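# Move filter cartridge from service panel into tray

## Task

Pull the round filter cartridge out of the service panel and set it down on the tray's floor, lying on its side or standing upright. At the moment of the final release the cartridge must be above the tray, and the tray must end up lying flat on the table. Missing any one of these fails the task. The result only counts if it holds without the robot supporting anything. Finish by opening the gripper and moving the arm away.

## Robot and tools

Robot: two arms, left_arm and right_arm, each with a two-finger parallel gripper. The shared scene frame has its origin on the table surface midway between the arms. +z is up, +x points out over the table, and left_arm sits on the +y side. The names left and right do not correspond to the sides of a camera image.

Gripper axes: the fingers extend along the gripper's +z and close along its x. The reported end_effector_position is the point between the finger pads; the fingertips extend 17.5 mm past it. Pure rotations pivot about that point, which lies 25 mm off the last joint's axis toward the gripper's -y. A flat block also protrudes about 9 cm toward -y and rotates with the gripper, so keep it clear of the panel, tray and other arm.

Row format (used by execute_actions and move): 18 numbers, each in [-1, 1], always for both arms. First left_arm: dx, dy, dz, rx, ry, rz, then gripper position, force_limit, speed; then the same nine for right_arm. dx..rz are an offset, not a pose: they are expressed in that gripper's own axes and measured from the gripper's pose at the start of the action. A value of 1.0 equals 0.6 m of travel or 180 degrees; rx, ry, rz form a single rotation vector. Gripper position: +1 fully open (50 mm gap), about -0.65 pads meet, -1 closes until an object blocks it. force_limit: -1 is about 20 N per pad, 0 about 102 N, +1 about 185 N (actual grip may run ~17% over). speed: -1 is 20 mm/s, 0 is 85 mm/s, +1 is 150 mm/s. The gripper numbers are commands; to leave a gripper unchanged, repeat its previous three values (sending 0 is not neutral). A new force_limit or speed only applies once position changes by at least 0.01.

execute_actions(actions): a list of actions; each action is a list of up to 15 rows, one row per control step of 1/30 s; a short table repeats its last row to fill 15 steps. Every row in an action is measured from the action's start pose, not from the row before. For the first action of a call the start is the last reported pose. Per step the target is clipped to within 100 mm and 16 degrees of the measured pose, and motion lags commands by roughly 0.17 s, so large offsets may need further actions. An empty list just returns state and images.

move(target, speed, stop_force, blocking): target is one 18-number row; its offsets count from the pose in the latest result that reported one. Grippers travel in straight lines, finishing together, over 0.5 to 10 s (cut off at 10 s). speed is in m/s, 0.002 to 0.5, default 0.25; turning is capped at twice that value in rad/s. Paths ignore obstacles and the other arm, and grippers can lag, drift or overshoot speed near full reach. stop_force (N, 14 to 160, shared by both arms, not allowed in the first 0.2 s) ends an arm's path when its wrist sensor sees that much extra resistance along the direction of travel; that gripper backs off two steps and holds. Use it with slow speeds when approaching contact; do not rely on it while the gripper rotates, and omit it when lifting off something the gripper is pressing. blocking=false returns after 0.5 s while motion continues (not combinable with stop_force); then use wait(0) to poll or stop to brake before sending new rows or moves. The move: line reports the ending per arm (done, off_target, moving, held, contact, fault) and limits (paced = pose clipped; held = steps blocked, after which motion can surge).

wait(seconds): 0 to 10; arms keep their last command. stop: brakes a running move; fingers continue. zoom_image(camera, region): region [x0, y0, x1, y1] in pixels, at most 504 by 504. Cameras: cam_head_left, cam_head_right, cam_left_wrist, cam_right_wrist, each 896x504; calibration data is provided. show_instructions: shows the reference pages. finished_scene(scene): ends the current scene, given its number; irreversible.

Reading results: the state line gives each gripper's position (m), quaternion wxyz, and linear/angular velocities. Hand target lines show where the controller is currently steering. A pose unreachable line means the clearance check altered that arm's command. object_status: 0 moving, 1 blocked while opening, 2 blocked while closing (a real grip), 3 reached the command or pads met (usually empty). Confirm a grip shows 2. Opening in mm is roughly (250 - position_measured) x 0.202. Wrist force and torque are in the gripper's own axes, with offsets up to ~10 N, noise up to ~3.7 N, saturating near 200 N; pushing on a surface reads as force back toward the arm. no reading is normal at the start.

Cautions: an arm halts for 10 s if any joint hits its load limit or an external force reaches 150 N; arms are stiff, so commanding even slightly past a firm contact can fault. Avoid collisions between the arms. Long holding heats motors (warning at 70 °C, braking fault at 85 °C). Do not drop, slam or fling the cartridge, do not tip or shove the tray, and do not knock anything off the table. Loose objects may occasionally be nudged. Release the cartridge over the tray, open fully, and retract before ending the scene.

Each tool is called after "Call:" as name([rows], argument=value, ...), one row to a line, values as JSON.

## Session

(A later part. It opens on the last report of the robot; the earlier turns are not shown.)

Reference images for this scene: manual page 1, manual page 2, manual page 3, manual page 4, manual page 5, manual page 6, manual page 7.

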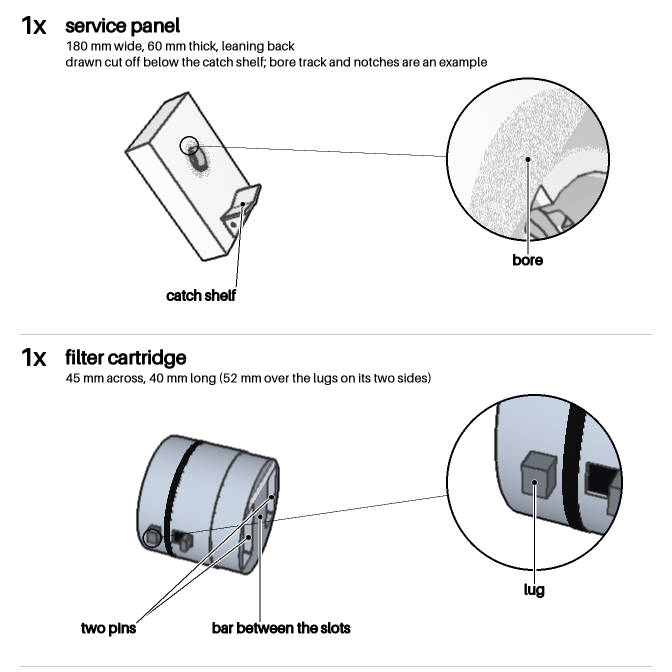

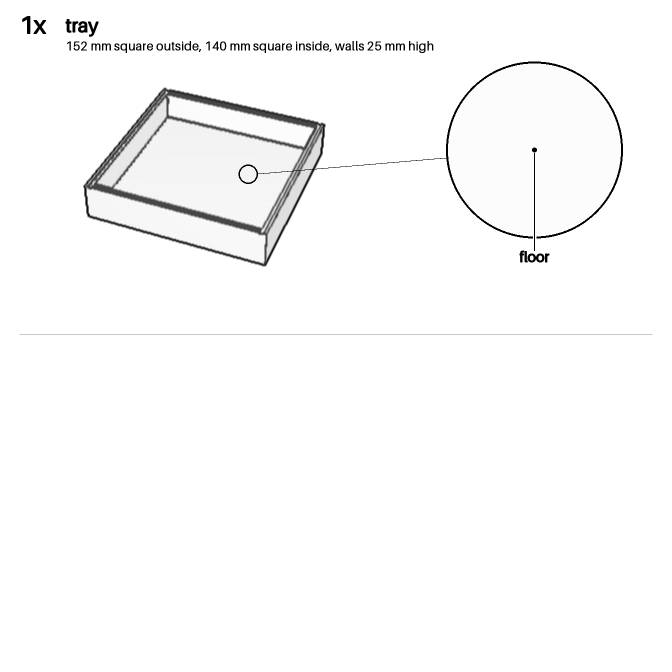

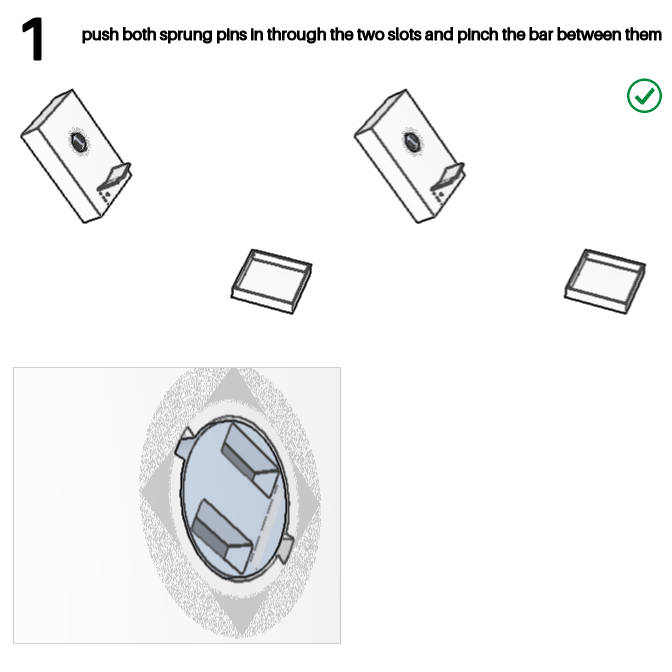

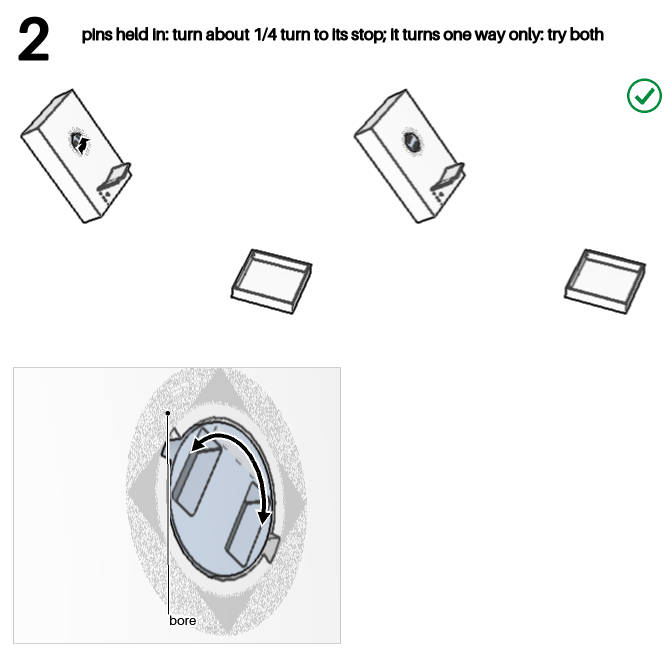

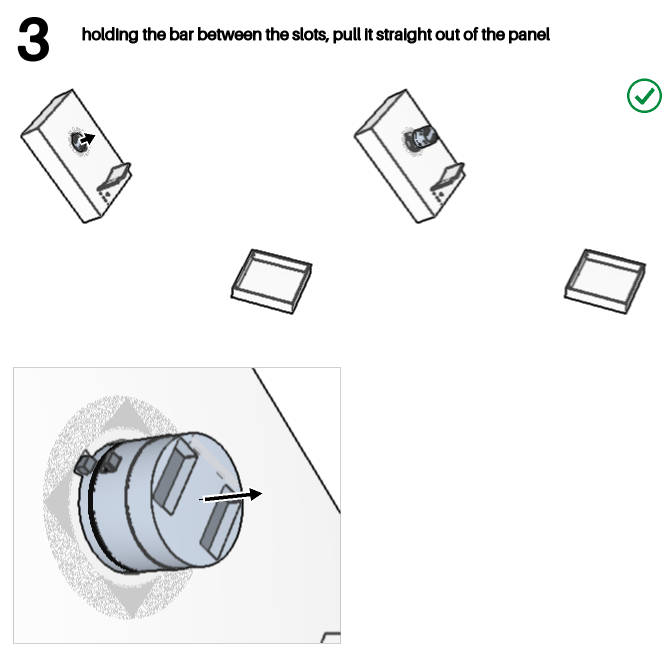

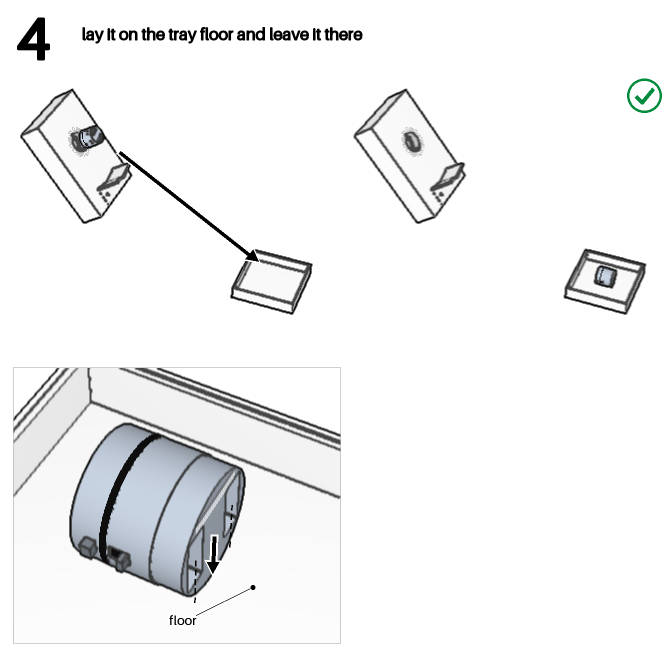

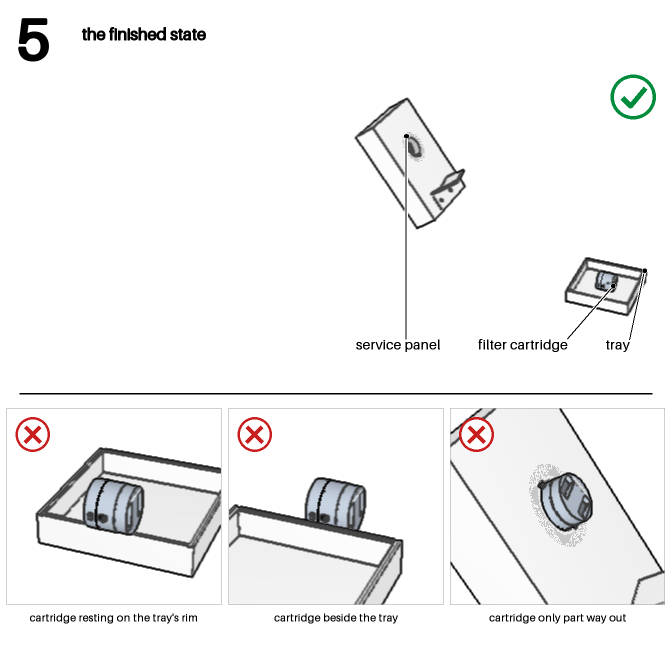

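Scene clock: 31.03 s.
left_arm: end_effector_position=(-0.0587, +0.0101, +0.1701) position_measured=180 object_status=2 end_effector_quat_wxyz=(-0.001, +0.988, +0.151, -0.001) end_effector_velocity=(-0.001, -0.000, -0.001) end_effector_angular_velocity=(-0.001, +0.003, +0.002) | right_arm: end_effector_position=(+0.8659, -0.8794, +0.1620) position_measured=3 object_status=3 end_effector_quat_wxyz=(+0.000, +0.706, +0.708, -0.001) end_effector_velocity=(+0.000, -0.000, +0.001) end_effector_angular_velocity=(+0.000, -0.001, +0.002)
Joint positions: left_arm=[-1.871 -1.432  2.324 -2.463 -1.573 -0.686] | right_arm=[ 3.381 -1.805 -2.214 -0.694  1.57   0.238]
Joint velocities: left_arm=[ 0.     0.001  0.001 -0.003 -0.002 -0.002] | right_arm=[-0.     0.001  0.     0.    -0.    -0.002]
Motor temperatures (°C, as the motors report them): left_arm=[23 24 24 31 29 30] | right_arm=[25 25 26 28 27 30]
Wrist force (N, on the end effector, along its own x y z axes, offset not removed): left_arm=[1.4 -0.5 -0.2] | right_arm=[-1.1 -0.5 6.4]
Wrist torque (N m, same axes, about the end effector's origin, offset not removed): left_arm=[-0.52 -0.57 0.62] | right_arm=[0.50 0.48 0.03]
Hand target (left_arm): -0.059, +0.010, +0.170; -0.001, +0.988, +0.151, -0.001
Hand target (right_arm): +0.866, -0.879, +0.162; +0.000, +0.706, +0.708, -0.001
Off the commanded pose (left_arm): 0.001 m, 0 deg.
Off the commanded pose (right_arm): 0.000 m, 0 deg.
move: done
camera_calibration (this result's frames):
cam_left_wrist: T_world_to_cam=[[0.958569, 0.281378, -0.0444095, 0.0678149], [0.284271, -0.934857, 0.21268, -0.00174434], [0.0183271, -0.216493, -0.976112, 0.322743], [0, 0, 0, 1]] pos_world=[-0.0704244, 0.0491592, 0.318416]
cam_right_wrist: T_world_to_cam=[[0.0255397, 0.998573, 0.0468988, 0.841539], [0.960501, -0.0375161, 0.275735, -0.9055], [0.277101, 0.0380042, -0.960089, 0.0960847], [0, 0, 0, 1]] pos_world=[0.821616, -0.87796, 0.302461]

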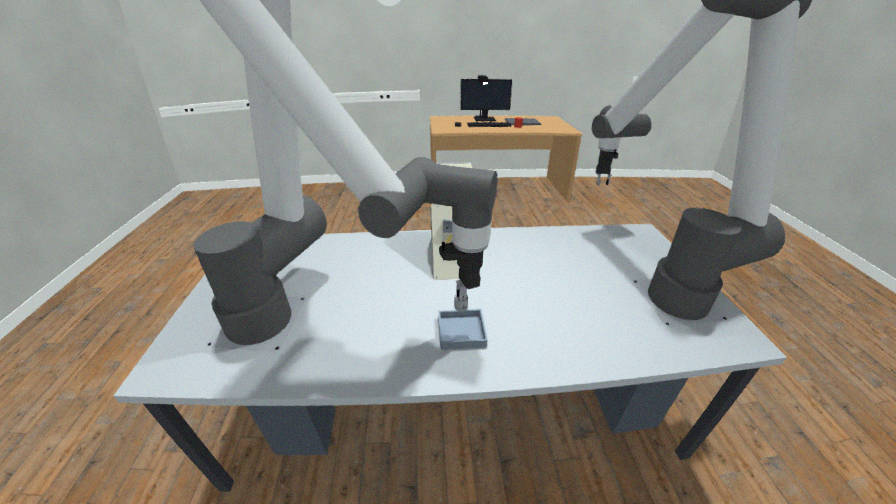

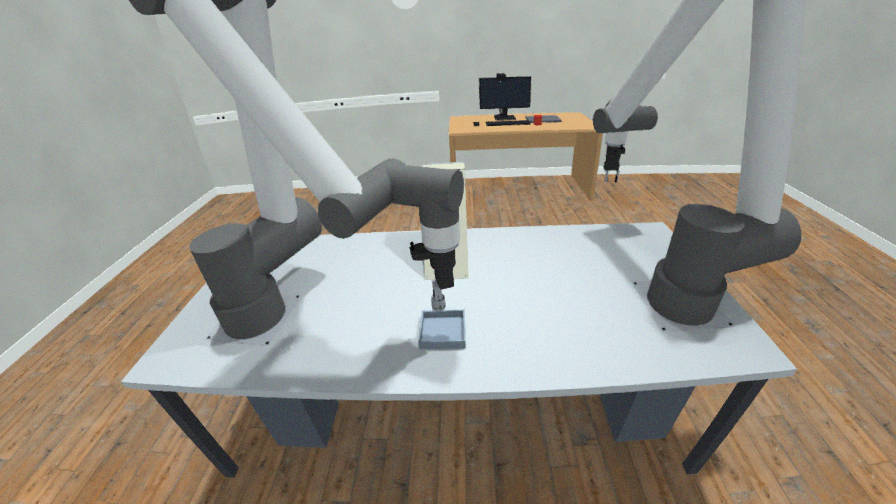

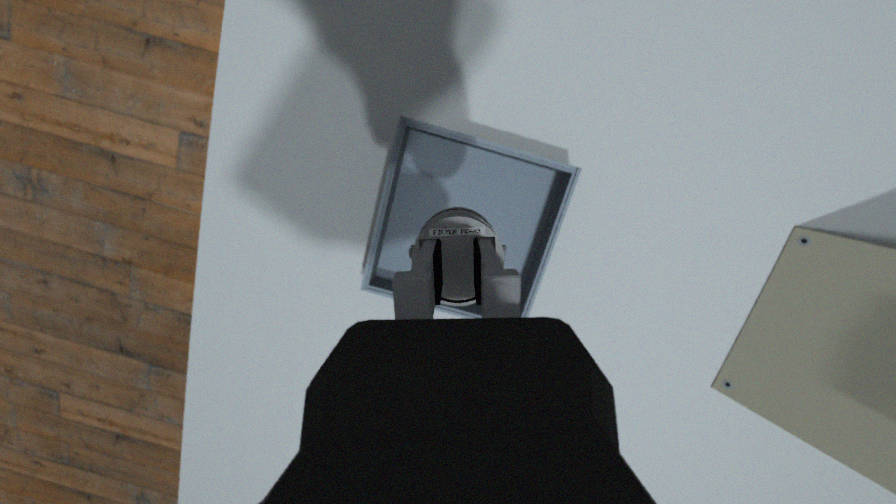

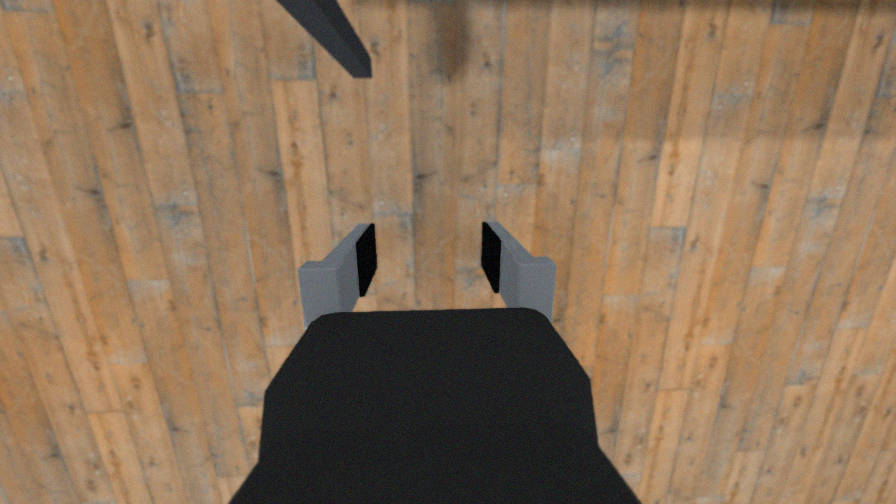

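Call:
move(target=[0.01,0,0.177,0,0,0,-1,0,-0.8,0,0,0,0,0,0,1,0,0], speed=0.12)

Call:
move(target=[0,0,0.03,0,0,0,-1,0,-0.8,0,0,0,0,0,0,1,0,0], speed=0.005, stop_force=15)

Call:
move(target=[0,0,0,0,0,0,-0.075,0,-0.8,0,0,0,0,0,0,1,0,0])

Call:
move(target=[0,0,-0.22,0,0,0,-0.075,0,-0.8,0,0,0,0,0,0,1,0,0], speed=0.15)

Scene clock: 32.77 s.
left_arm: end_effector_position=(-0.0530, +0.0121, +0.0642) position_measured=180 object_status=2 end_effector_quat_wxyz=(-0.001, +0.988, +0.151, -0.001) end_effector_velocity=(-0.000, -0.000, -0.002) end_effector_angular_velocity=(-0.000, -0.001, +0.001) | right_arm: end_effector_position=(+0.8659, -0.8794, +0.1620) position_measured=3 object_status=3 end_effector_quat_wxyz=(+0.000, +0.706, +0.708, -0.001) end_effector_velocity=(-0.000, -0.000, -0.000) end_effector_angular_velocity=(-0.001, +0.000, -0.000)
Joint positions: left_arm=[-1.864 -1.289  2.383 -2.665 -1.573 -0.68 ] | right_arm=[ 3.381 -1.805 -2.214 -0.694  1.57   0.238]
Joint velocities: left_arm=[-0.001  0.003  0.001 -0.003  0.001 -0.001] | right_arm=[ 0.     0.    -0.001 -0.    -0.001  0.   ]
Motor temperatures (°C, as the motors report them): left_arm=[23 24 24 31 29 30] | right_arm=[25 25 26 28 27 30]
Wrist force (N, on the end effector, along its own x y z axes, offset not removed): left_arm=[-1.3 2.1 -1.7] | right_arm=[-4.1 -2.6 1.3]
Wrist torque (N m, same axes, about the end effector's origin, offset not removed): left_arm=[0.00 -0.07 0.61] | right_arm=[-0.09 0.99 -0.01]
Hand target (left_arm): -0.053, +0.012, +0.064; -0.001, +0.988, +0.151, -0.001
Hand target (right_arm): +0.866, -0.879, +0.162; +0.000, +0.706, +0.708, -0.001
Off the commanded pose (left_arm): 0.000 m, 0 deg.
Off the commanded pose (right_arm): 0.000 m, 0 deg.
move: done
camera_calibration (this result's frames):
cam_left_wrist: T_world_to_cam=[[0.95857, 0.281372, -0.0444229, 0.0570756], [0.284267, -0.934852, 0.212708, 0.0209966], [0.0183212, -0.216523, -0.976106, 0.219637], [0, 0, 0, 1]] pos_world=[-0.0647036, 0.0511257, 0.212458]
cam_right_wrist: T_world_to_cam=[[0.0255397, 0.998573, 0.0468989, 0.841539], [0.960501, -0.0375162, 0.275735, -0.9055], [0.277101, 0.0380043, -0.960089, 0.0960847], [0, 0, 0, 1]] pos_world=[0.821616, -0.87796, 0.302461]

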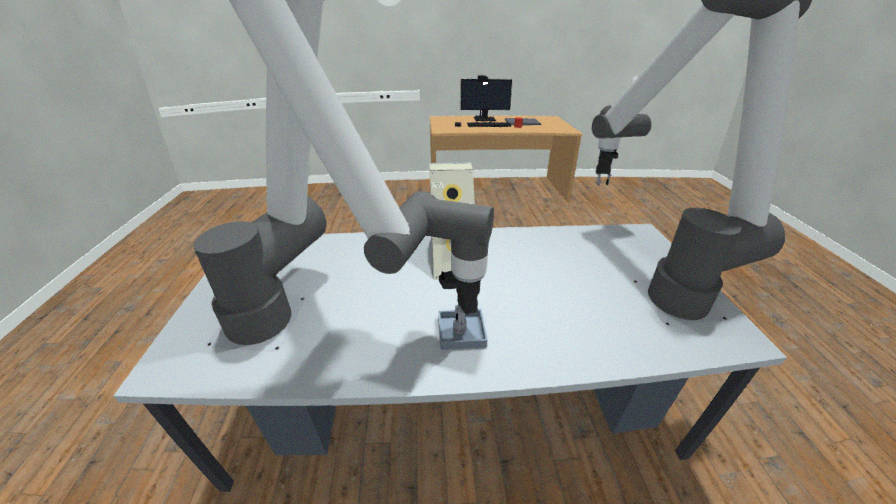

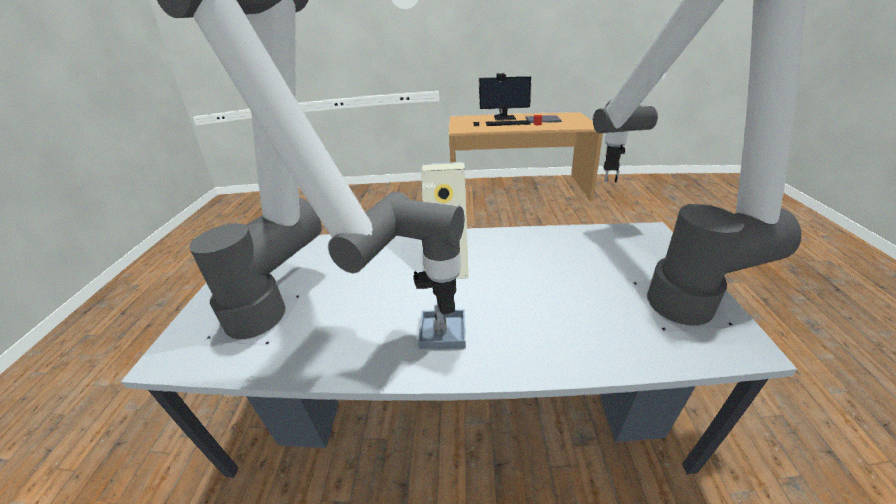

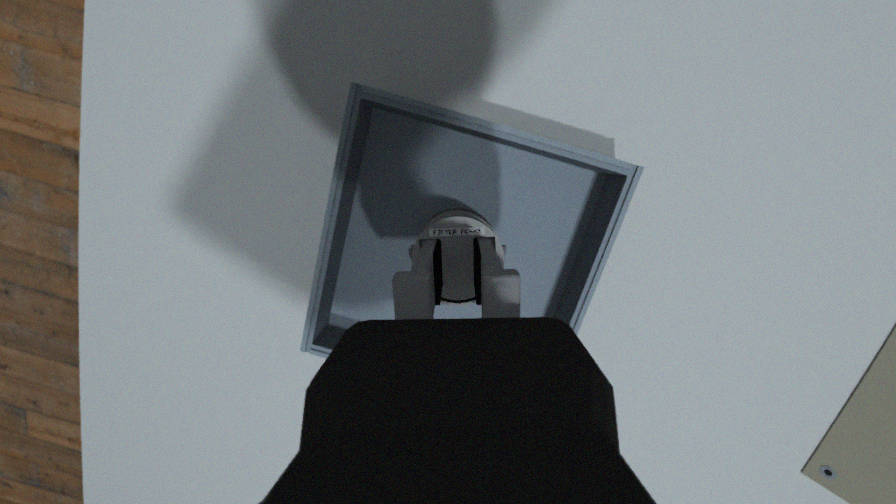

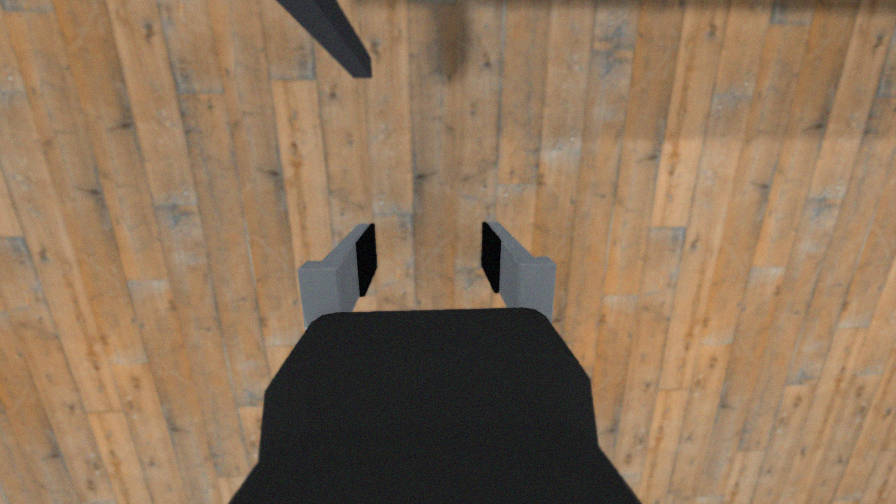

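Scene clock: 34.80 s.
left_arm: end_effector_position=(-0.0530, +0.0120, +0.0559) position_measured=180 object_status=2 end_effector_quat_wxyz=(-0.001, +0.988, +0.151, -0.001) end_effector_velocity=(+0.000, +0.001, +0.000) end_effector_angular_velocity=(+0.003, -0.001, +0.001) | right_arm: end_effector_position=(+0.8659, -0.8794, +0.1620) position_measured=3 object_status=3 end_effector_quat_wxyz=(+0.000, +0.706, +0.708, -0.001) end_effector_velocity=(-0.000, -0.000, -0.000) end_effector_angular_velocity=(-0.000, +0.001, +0.000)
Joint positions: left_arm=[-1.864 -1.276  2.387 -2.681 -1.573 -0.68 ] | right_arm=[ 3.381 -1.805 -2.214 -0.694  1.57   0.238]
Joint velocities: left_arm=[-0.    -0.001 -0.     0.004 -0.    -0.001] | right_arm=[ 0. -0. -0. -0. -0. -0.]
Motor temperatures (°C, as the motors report them): left_arm=[23 24 24 31 29 30] | right_arm=[25 25 26 28 27 30]
Wrist force (N, on the end effector, along its own x y z axes, offset not removed): left_arm=[-5.9 3.0 -21.4] | right_arm=[-4.6 -0.1 3.3]
Wrist torque (N m, same axes, about the end effector's origin, offset not removed): left_arm=[-0.07 -0.15 0.63] | right_arm=[0.50 1.06 0.06]
Hand target (left_arm): -0.053, +0.012, +0.056; -0.001, +0.988, +0.151, -0.001
Hand target (right_arm): +0.866, -0.879, +0.162; +0.000, +0.706, +0.708, -0.001
Off the commanded pose (left_arm): 0.010 m, 0 deg.
Off the commanded pose (right_arm): 0.000 m, 0 deg.
move: contact (left_arm)
camera_calibration (this result's frames):
cam_left_wrist: T_world_to_cam=[[0.958568, 0.281369, -0.0444797, 0.0567143], [0.284276, -0.934832, 0.212781, 0.0227497], [0.0182889, -0.21661, -0.976087, 0.211511], [0, 0, 0, 1]] pos_world=[-0.0647, 0.0511247, 0.204135]
cam_right_wrist: T_world_to_cam=[[0.0255398, 0.998573, 0.0468989, 0.841539], [0.960501, -0.0375162, 0.275735, -0.9055], [0.277101, 0.0380042, -0.960089, 0.0960847], [0, 0, 0, 1]] pos_world=[0.821616, -0.87796, 0.302461]

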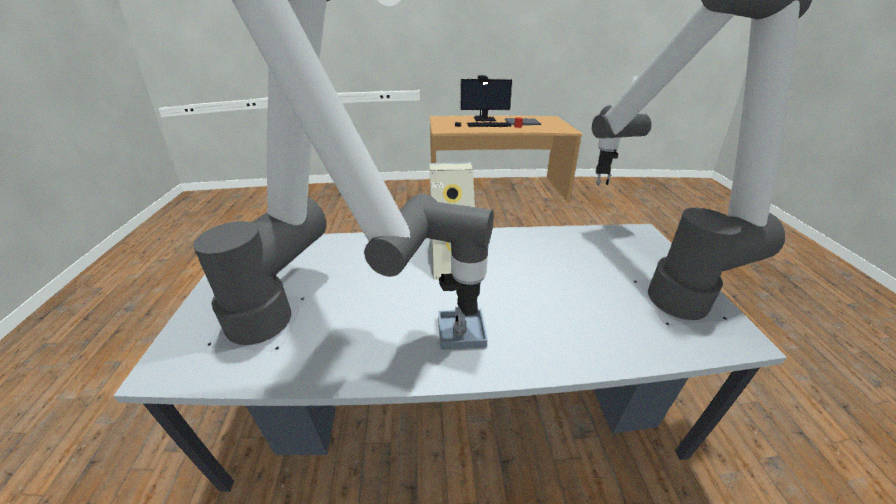

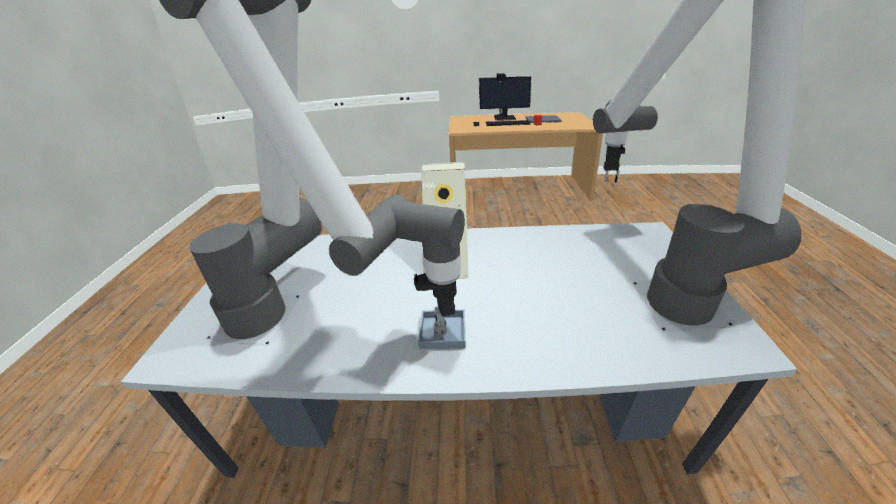

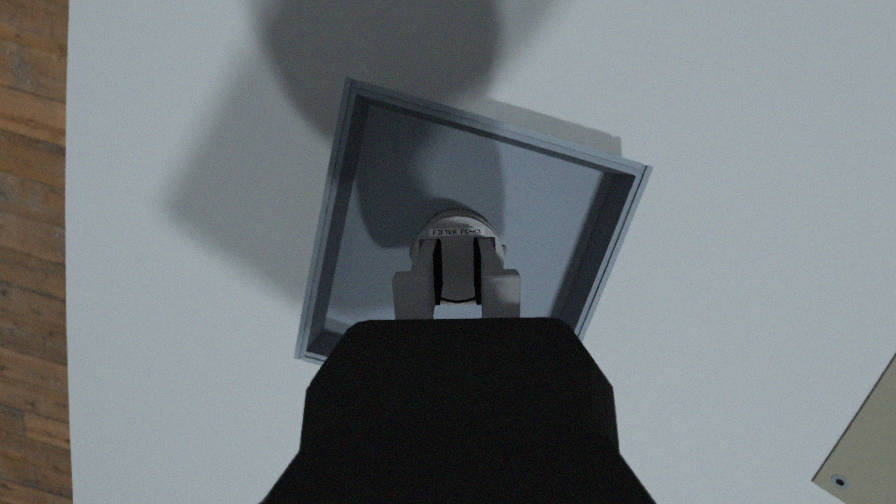

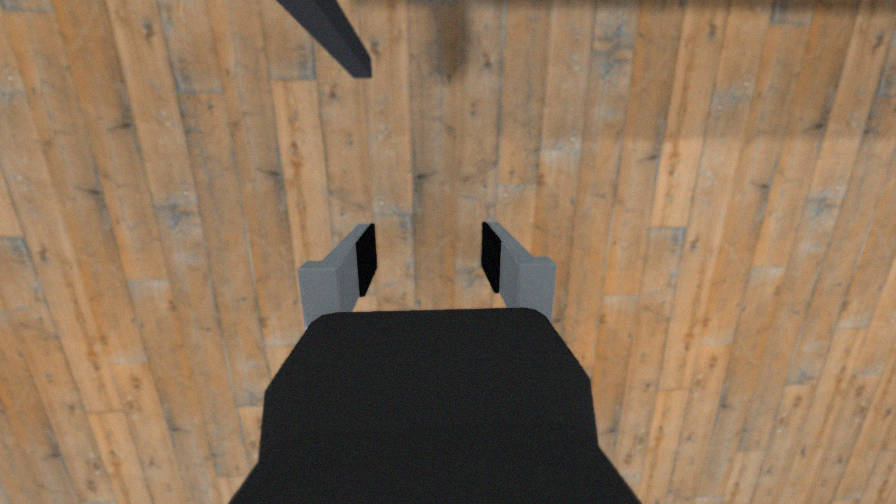

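Scene clock: 35.30 s.
left_arm: end_effector_position=(-0.0530, +0.0121, +0.0559) position_measured=164 object_status=3 end_effector_quat_wxyz=(-0.001, +0.988, +0.151, -0.001) end_effector_velocity=(+0.000, -0.000, -0.000) end_effector_angular_velocity=(-0.001, +0.000, +0.001) | right_arm: end_effector_position=(+0.8659, -0.8794, +0.1620) position_measured=3 object_status=3 end_effector_quat_wxyz=(+0.000, +0.706, +0.708, -0.001) end_effector_velocity=(+0.001, +0.000, +0.001) end_effector_angular_velocity=(+0.000, -0.001, -0.000)
Joint positions: left_arm=[-1.864 -1.276  2.387 -2.681 -1.573 -0.68 ] | right_arm=[ 3.381 -1.805 -2.214 -0.694  1.57   0.238]
Joint velocities: left_arm=[ 0.     0.     0.    -0.001  0.    -0.   ] | right_arm=[-0.    -0.     0.001  0.    -0.     0.   ]
Motor temperatures (°C, as the motors report them): left_arm=[23 24 24 31 29 30] | right_arm=[25 25 26 28 27 30]
Wrist force (N, on the end effector, along its own x y z axes, offset not removed): left_arm=[1.3 0.4 -8.7] | right_arm=[-6.0 -2.1 1.4]
Wrist torque (N m, same axes, about the end effector's origin, offset not removed): left_arm=[-0.20 -0.44 0.62] | right_arm=[0.03 1.29 0.14]
Hand target (left_arm): -0.053, +0.012, +0.056; -0.001, +0.988, +0.151, -0.001
Hand target (right_arm): +0.866, -0.879, +0.162; +0.000, +0.706, +0.708, -0.001
Off the commanded pose (left_arm): 0.000 m, 0 deg.
Off the commanded pose (right_arm): 0.000 m, 0 deg.
move: done
camera_calibration (this result's frames):
cam_left_wrist: T_world_to_cam=[[0.958569, 0.281371, -0.0444574, 0.0566987], [0.284273, -0.93484, 0.212753, 0.0227675], [0.018302, -0.216576, -0.976094, 0.211527], [0, 0, 0, 1]] pos_world=[-0.0646931, 0.0511422, 0.204147]
cam_right_wrist: T_world_to_cam=[[0.0255398, 0.998573, 0.046899, 0.841539], [0.960501, -0.0375162, 0.275735, -0.9055], [0.277101, 0.0380043, -0.960089, 0.0960848], [0, 0, 0, 1]] pos_world=[0.821616, -0.87796, 0.302461]

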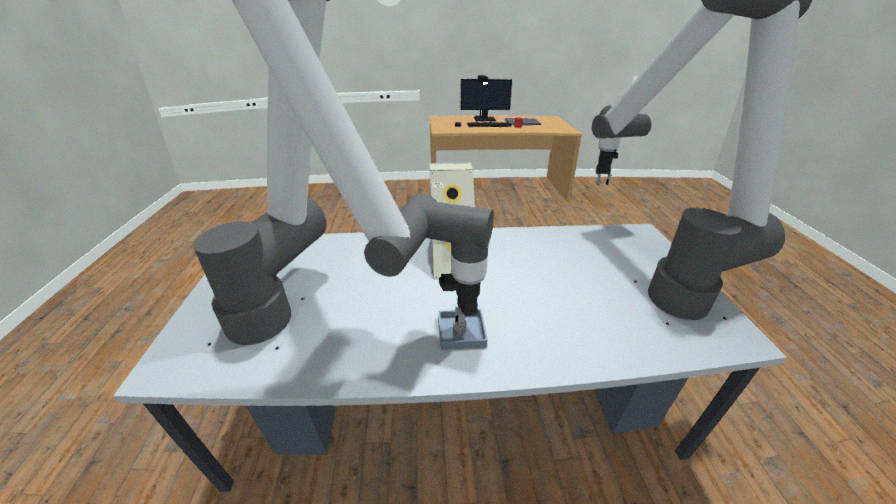

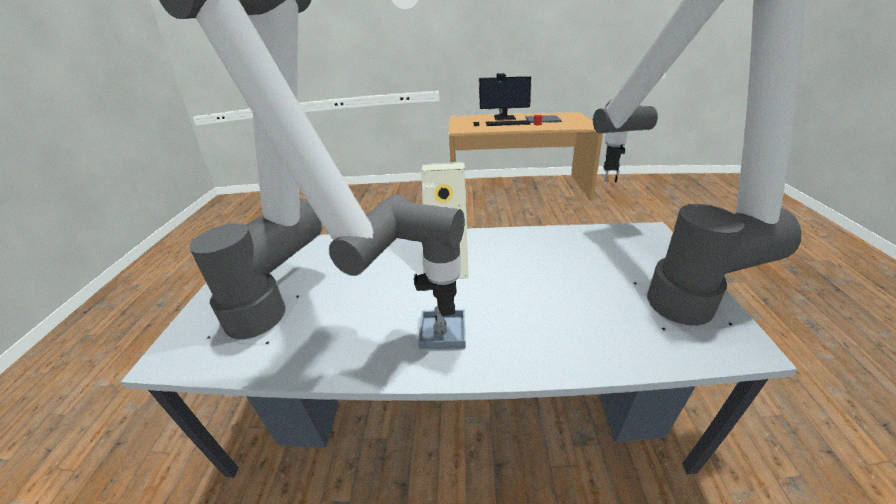

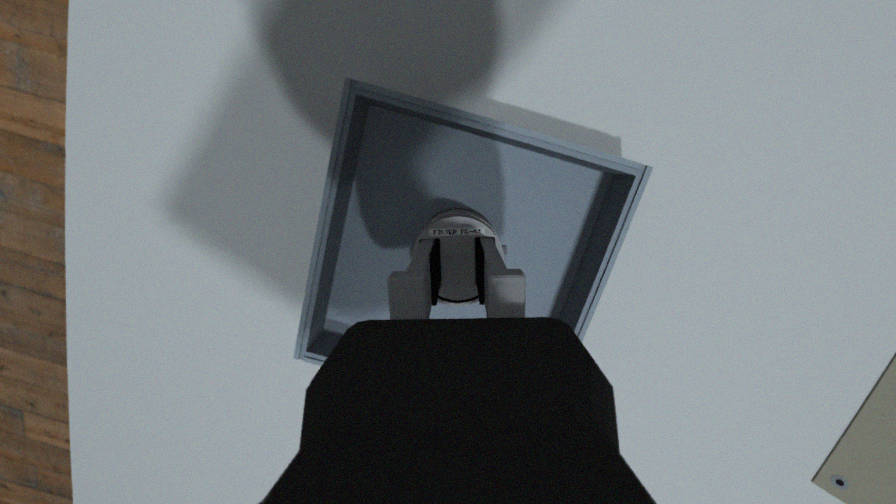

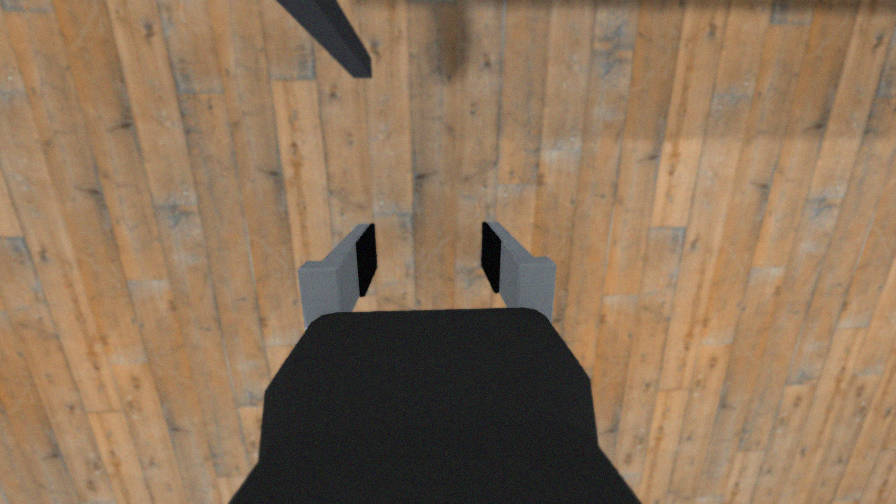

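Scene clock: 36.67 s.
left_arm: end_effector_position=(-0.0529, +0.0119, +0.1876) position_measured=164 object_status=3 end_effector_quat_wxyz=(-0.001, +0.988, +0.151, -0.001) end_effector_velocity=(+0.000, -0.000, +0.001) end_effector_angular_velocity=(+0.000, -0.001, +0.000) | right_arm: end_effector_position=(+0.8659, -0.8794, +0.1620) position_measured=3 object_status=3 end_effector_quat_wxyz=(+0.000, +0.706, +0.708, -0.001) end_effector_velocity=(+0.001, +0.000, +0.001) end_effector_angular_velocity=(+0.000, -0.001, +0.000)
Joint positions: left_arm=[-1.864 -1.456  2.316 -2.431 -1.573 -0.68 ] | right_arm=[ 3.381 -1.805 -2.214 -0.694  1.57   0.238]
Joint velocities: left_arm=[ 0.    -0.001 -0.001  0.002  0.001 -0.   ] | right_arm=[-0.     0.001  0.001 -0.    -0.    -0.   ]
Motor temperatures (°C, as the motors report them): left_arm=[23 24 24 31 29 30] | right_arm=[25 25 26 28 27 30]
Wrist force (N, on the end effector, along its own x y z axes, offset not removed): left_arm=[1.8 0.8 -0.4] | right_arm=[-3.7 -1.1 2.3]
Wrist torque (N m, same axes, about the end effector's origin, offset not removed): left_arm=[-0.23 -0.68 0.56] | right_arm=[0.23 0.96 0.01]
Hand target (left_arm): -0.053, +0.012, +0.188; -0.001, +0.988, +0.151, -0.001
Hand target (right_arm): +0.866, -0.879, +0.162; +0.000, +0.706, +0.708, -0.001
Off the commanded pose (left_arm): 0.000 m, 0 deg.
Off the commanded pose (right_arm): 0.000 m, 0 deg.
move: done
camera_calibration (this result's frames):
cam_left_wrist: T_world_to_cam=[[0.958569, 0.281374, -0.0444362, 0.0625477], [0.284271, -0.934846, 0.212726, -0.0054674], [0.0183146, -0.216545, -0.976101, 0.340091], [0, 0, 0, 1]] pos_world=[-0.0646307, 0.0509346, 0.335906]
cam_right_wrist: T_world_to_cam=[[0.0255398, 0.998573, 0.0468989, 0.841539], [0.960501, -0.0375162, 0.275735, -0.9055], [0.277101, 0.0380043, -0.960089, 0.0960847], [0, 0, 0, 1]] pos_world=[0.821616, -0.87796, 0.302461]

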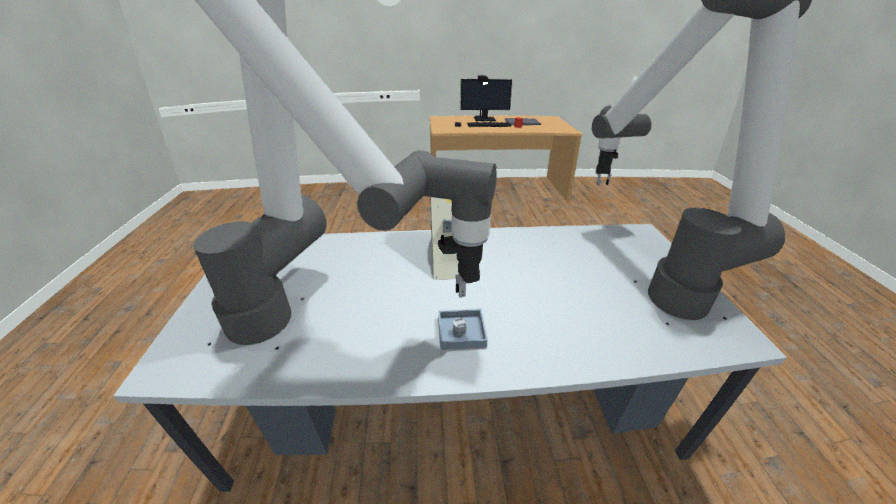

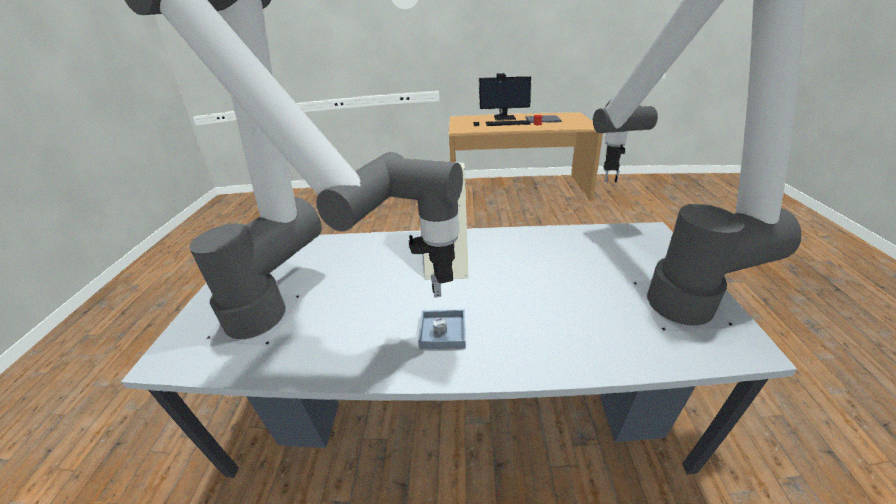

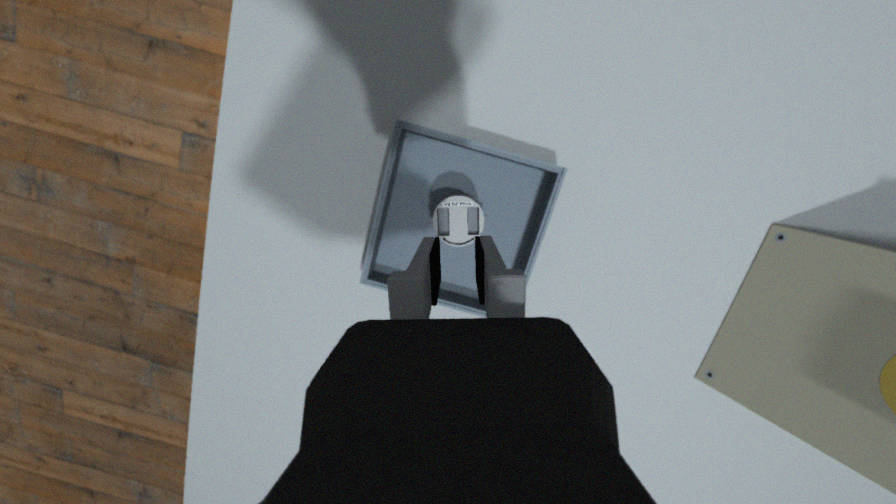

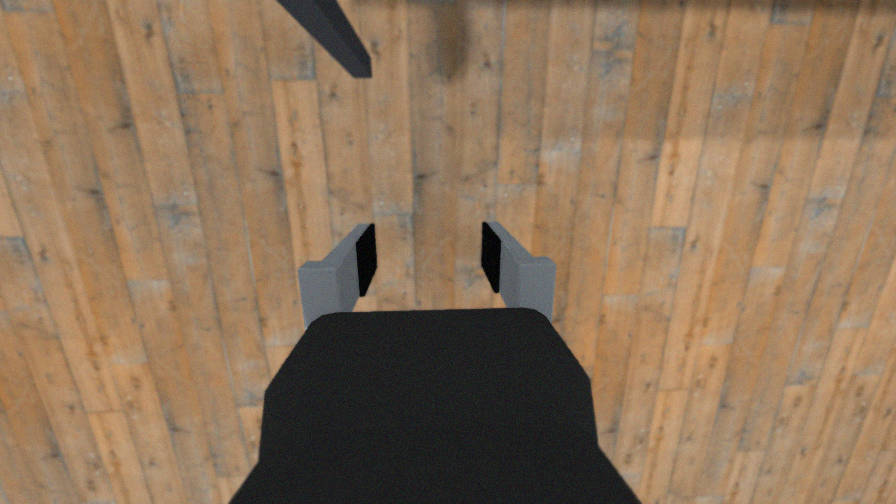

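Call:
finished_scene(scene=2)

The scene is finished: the task was done.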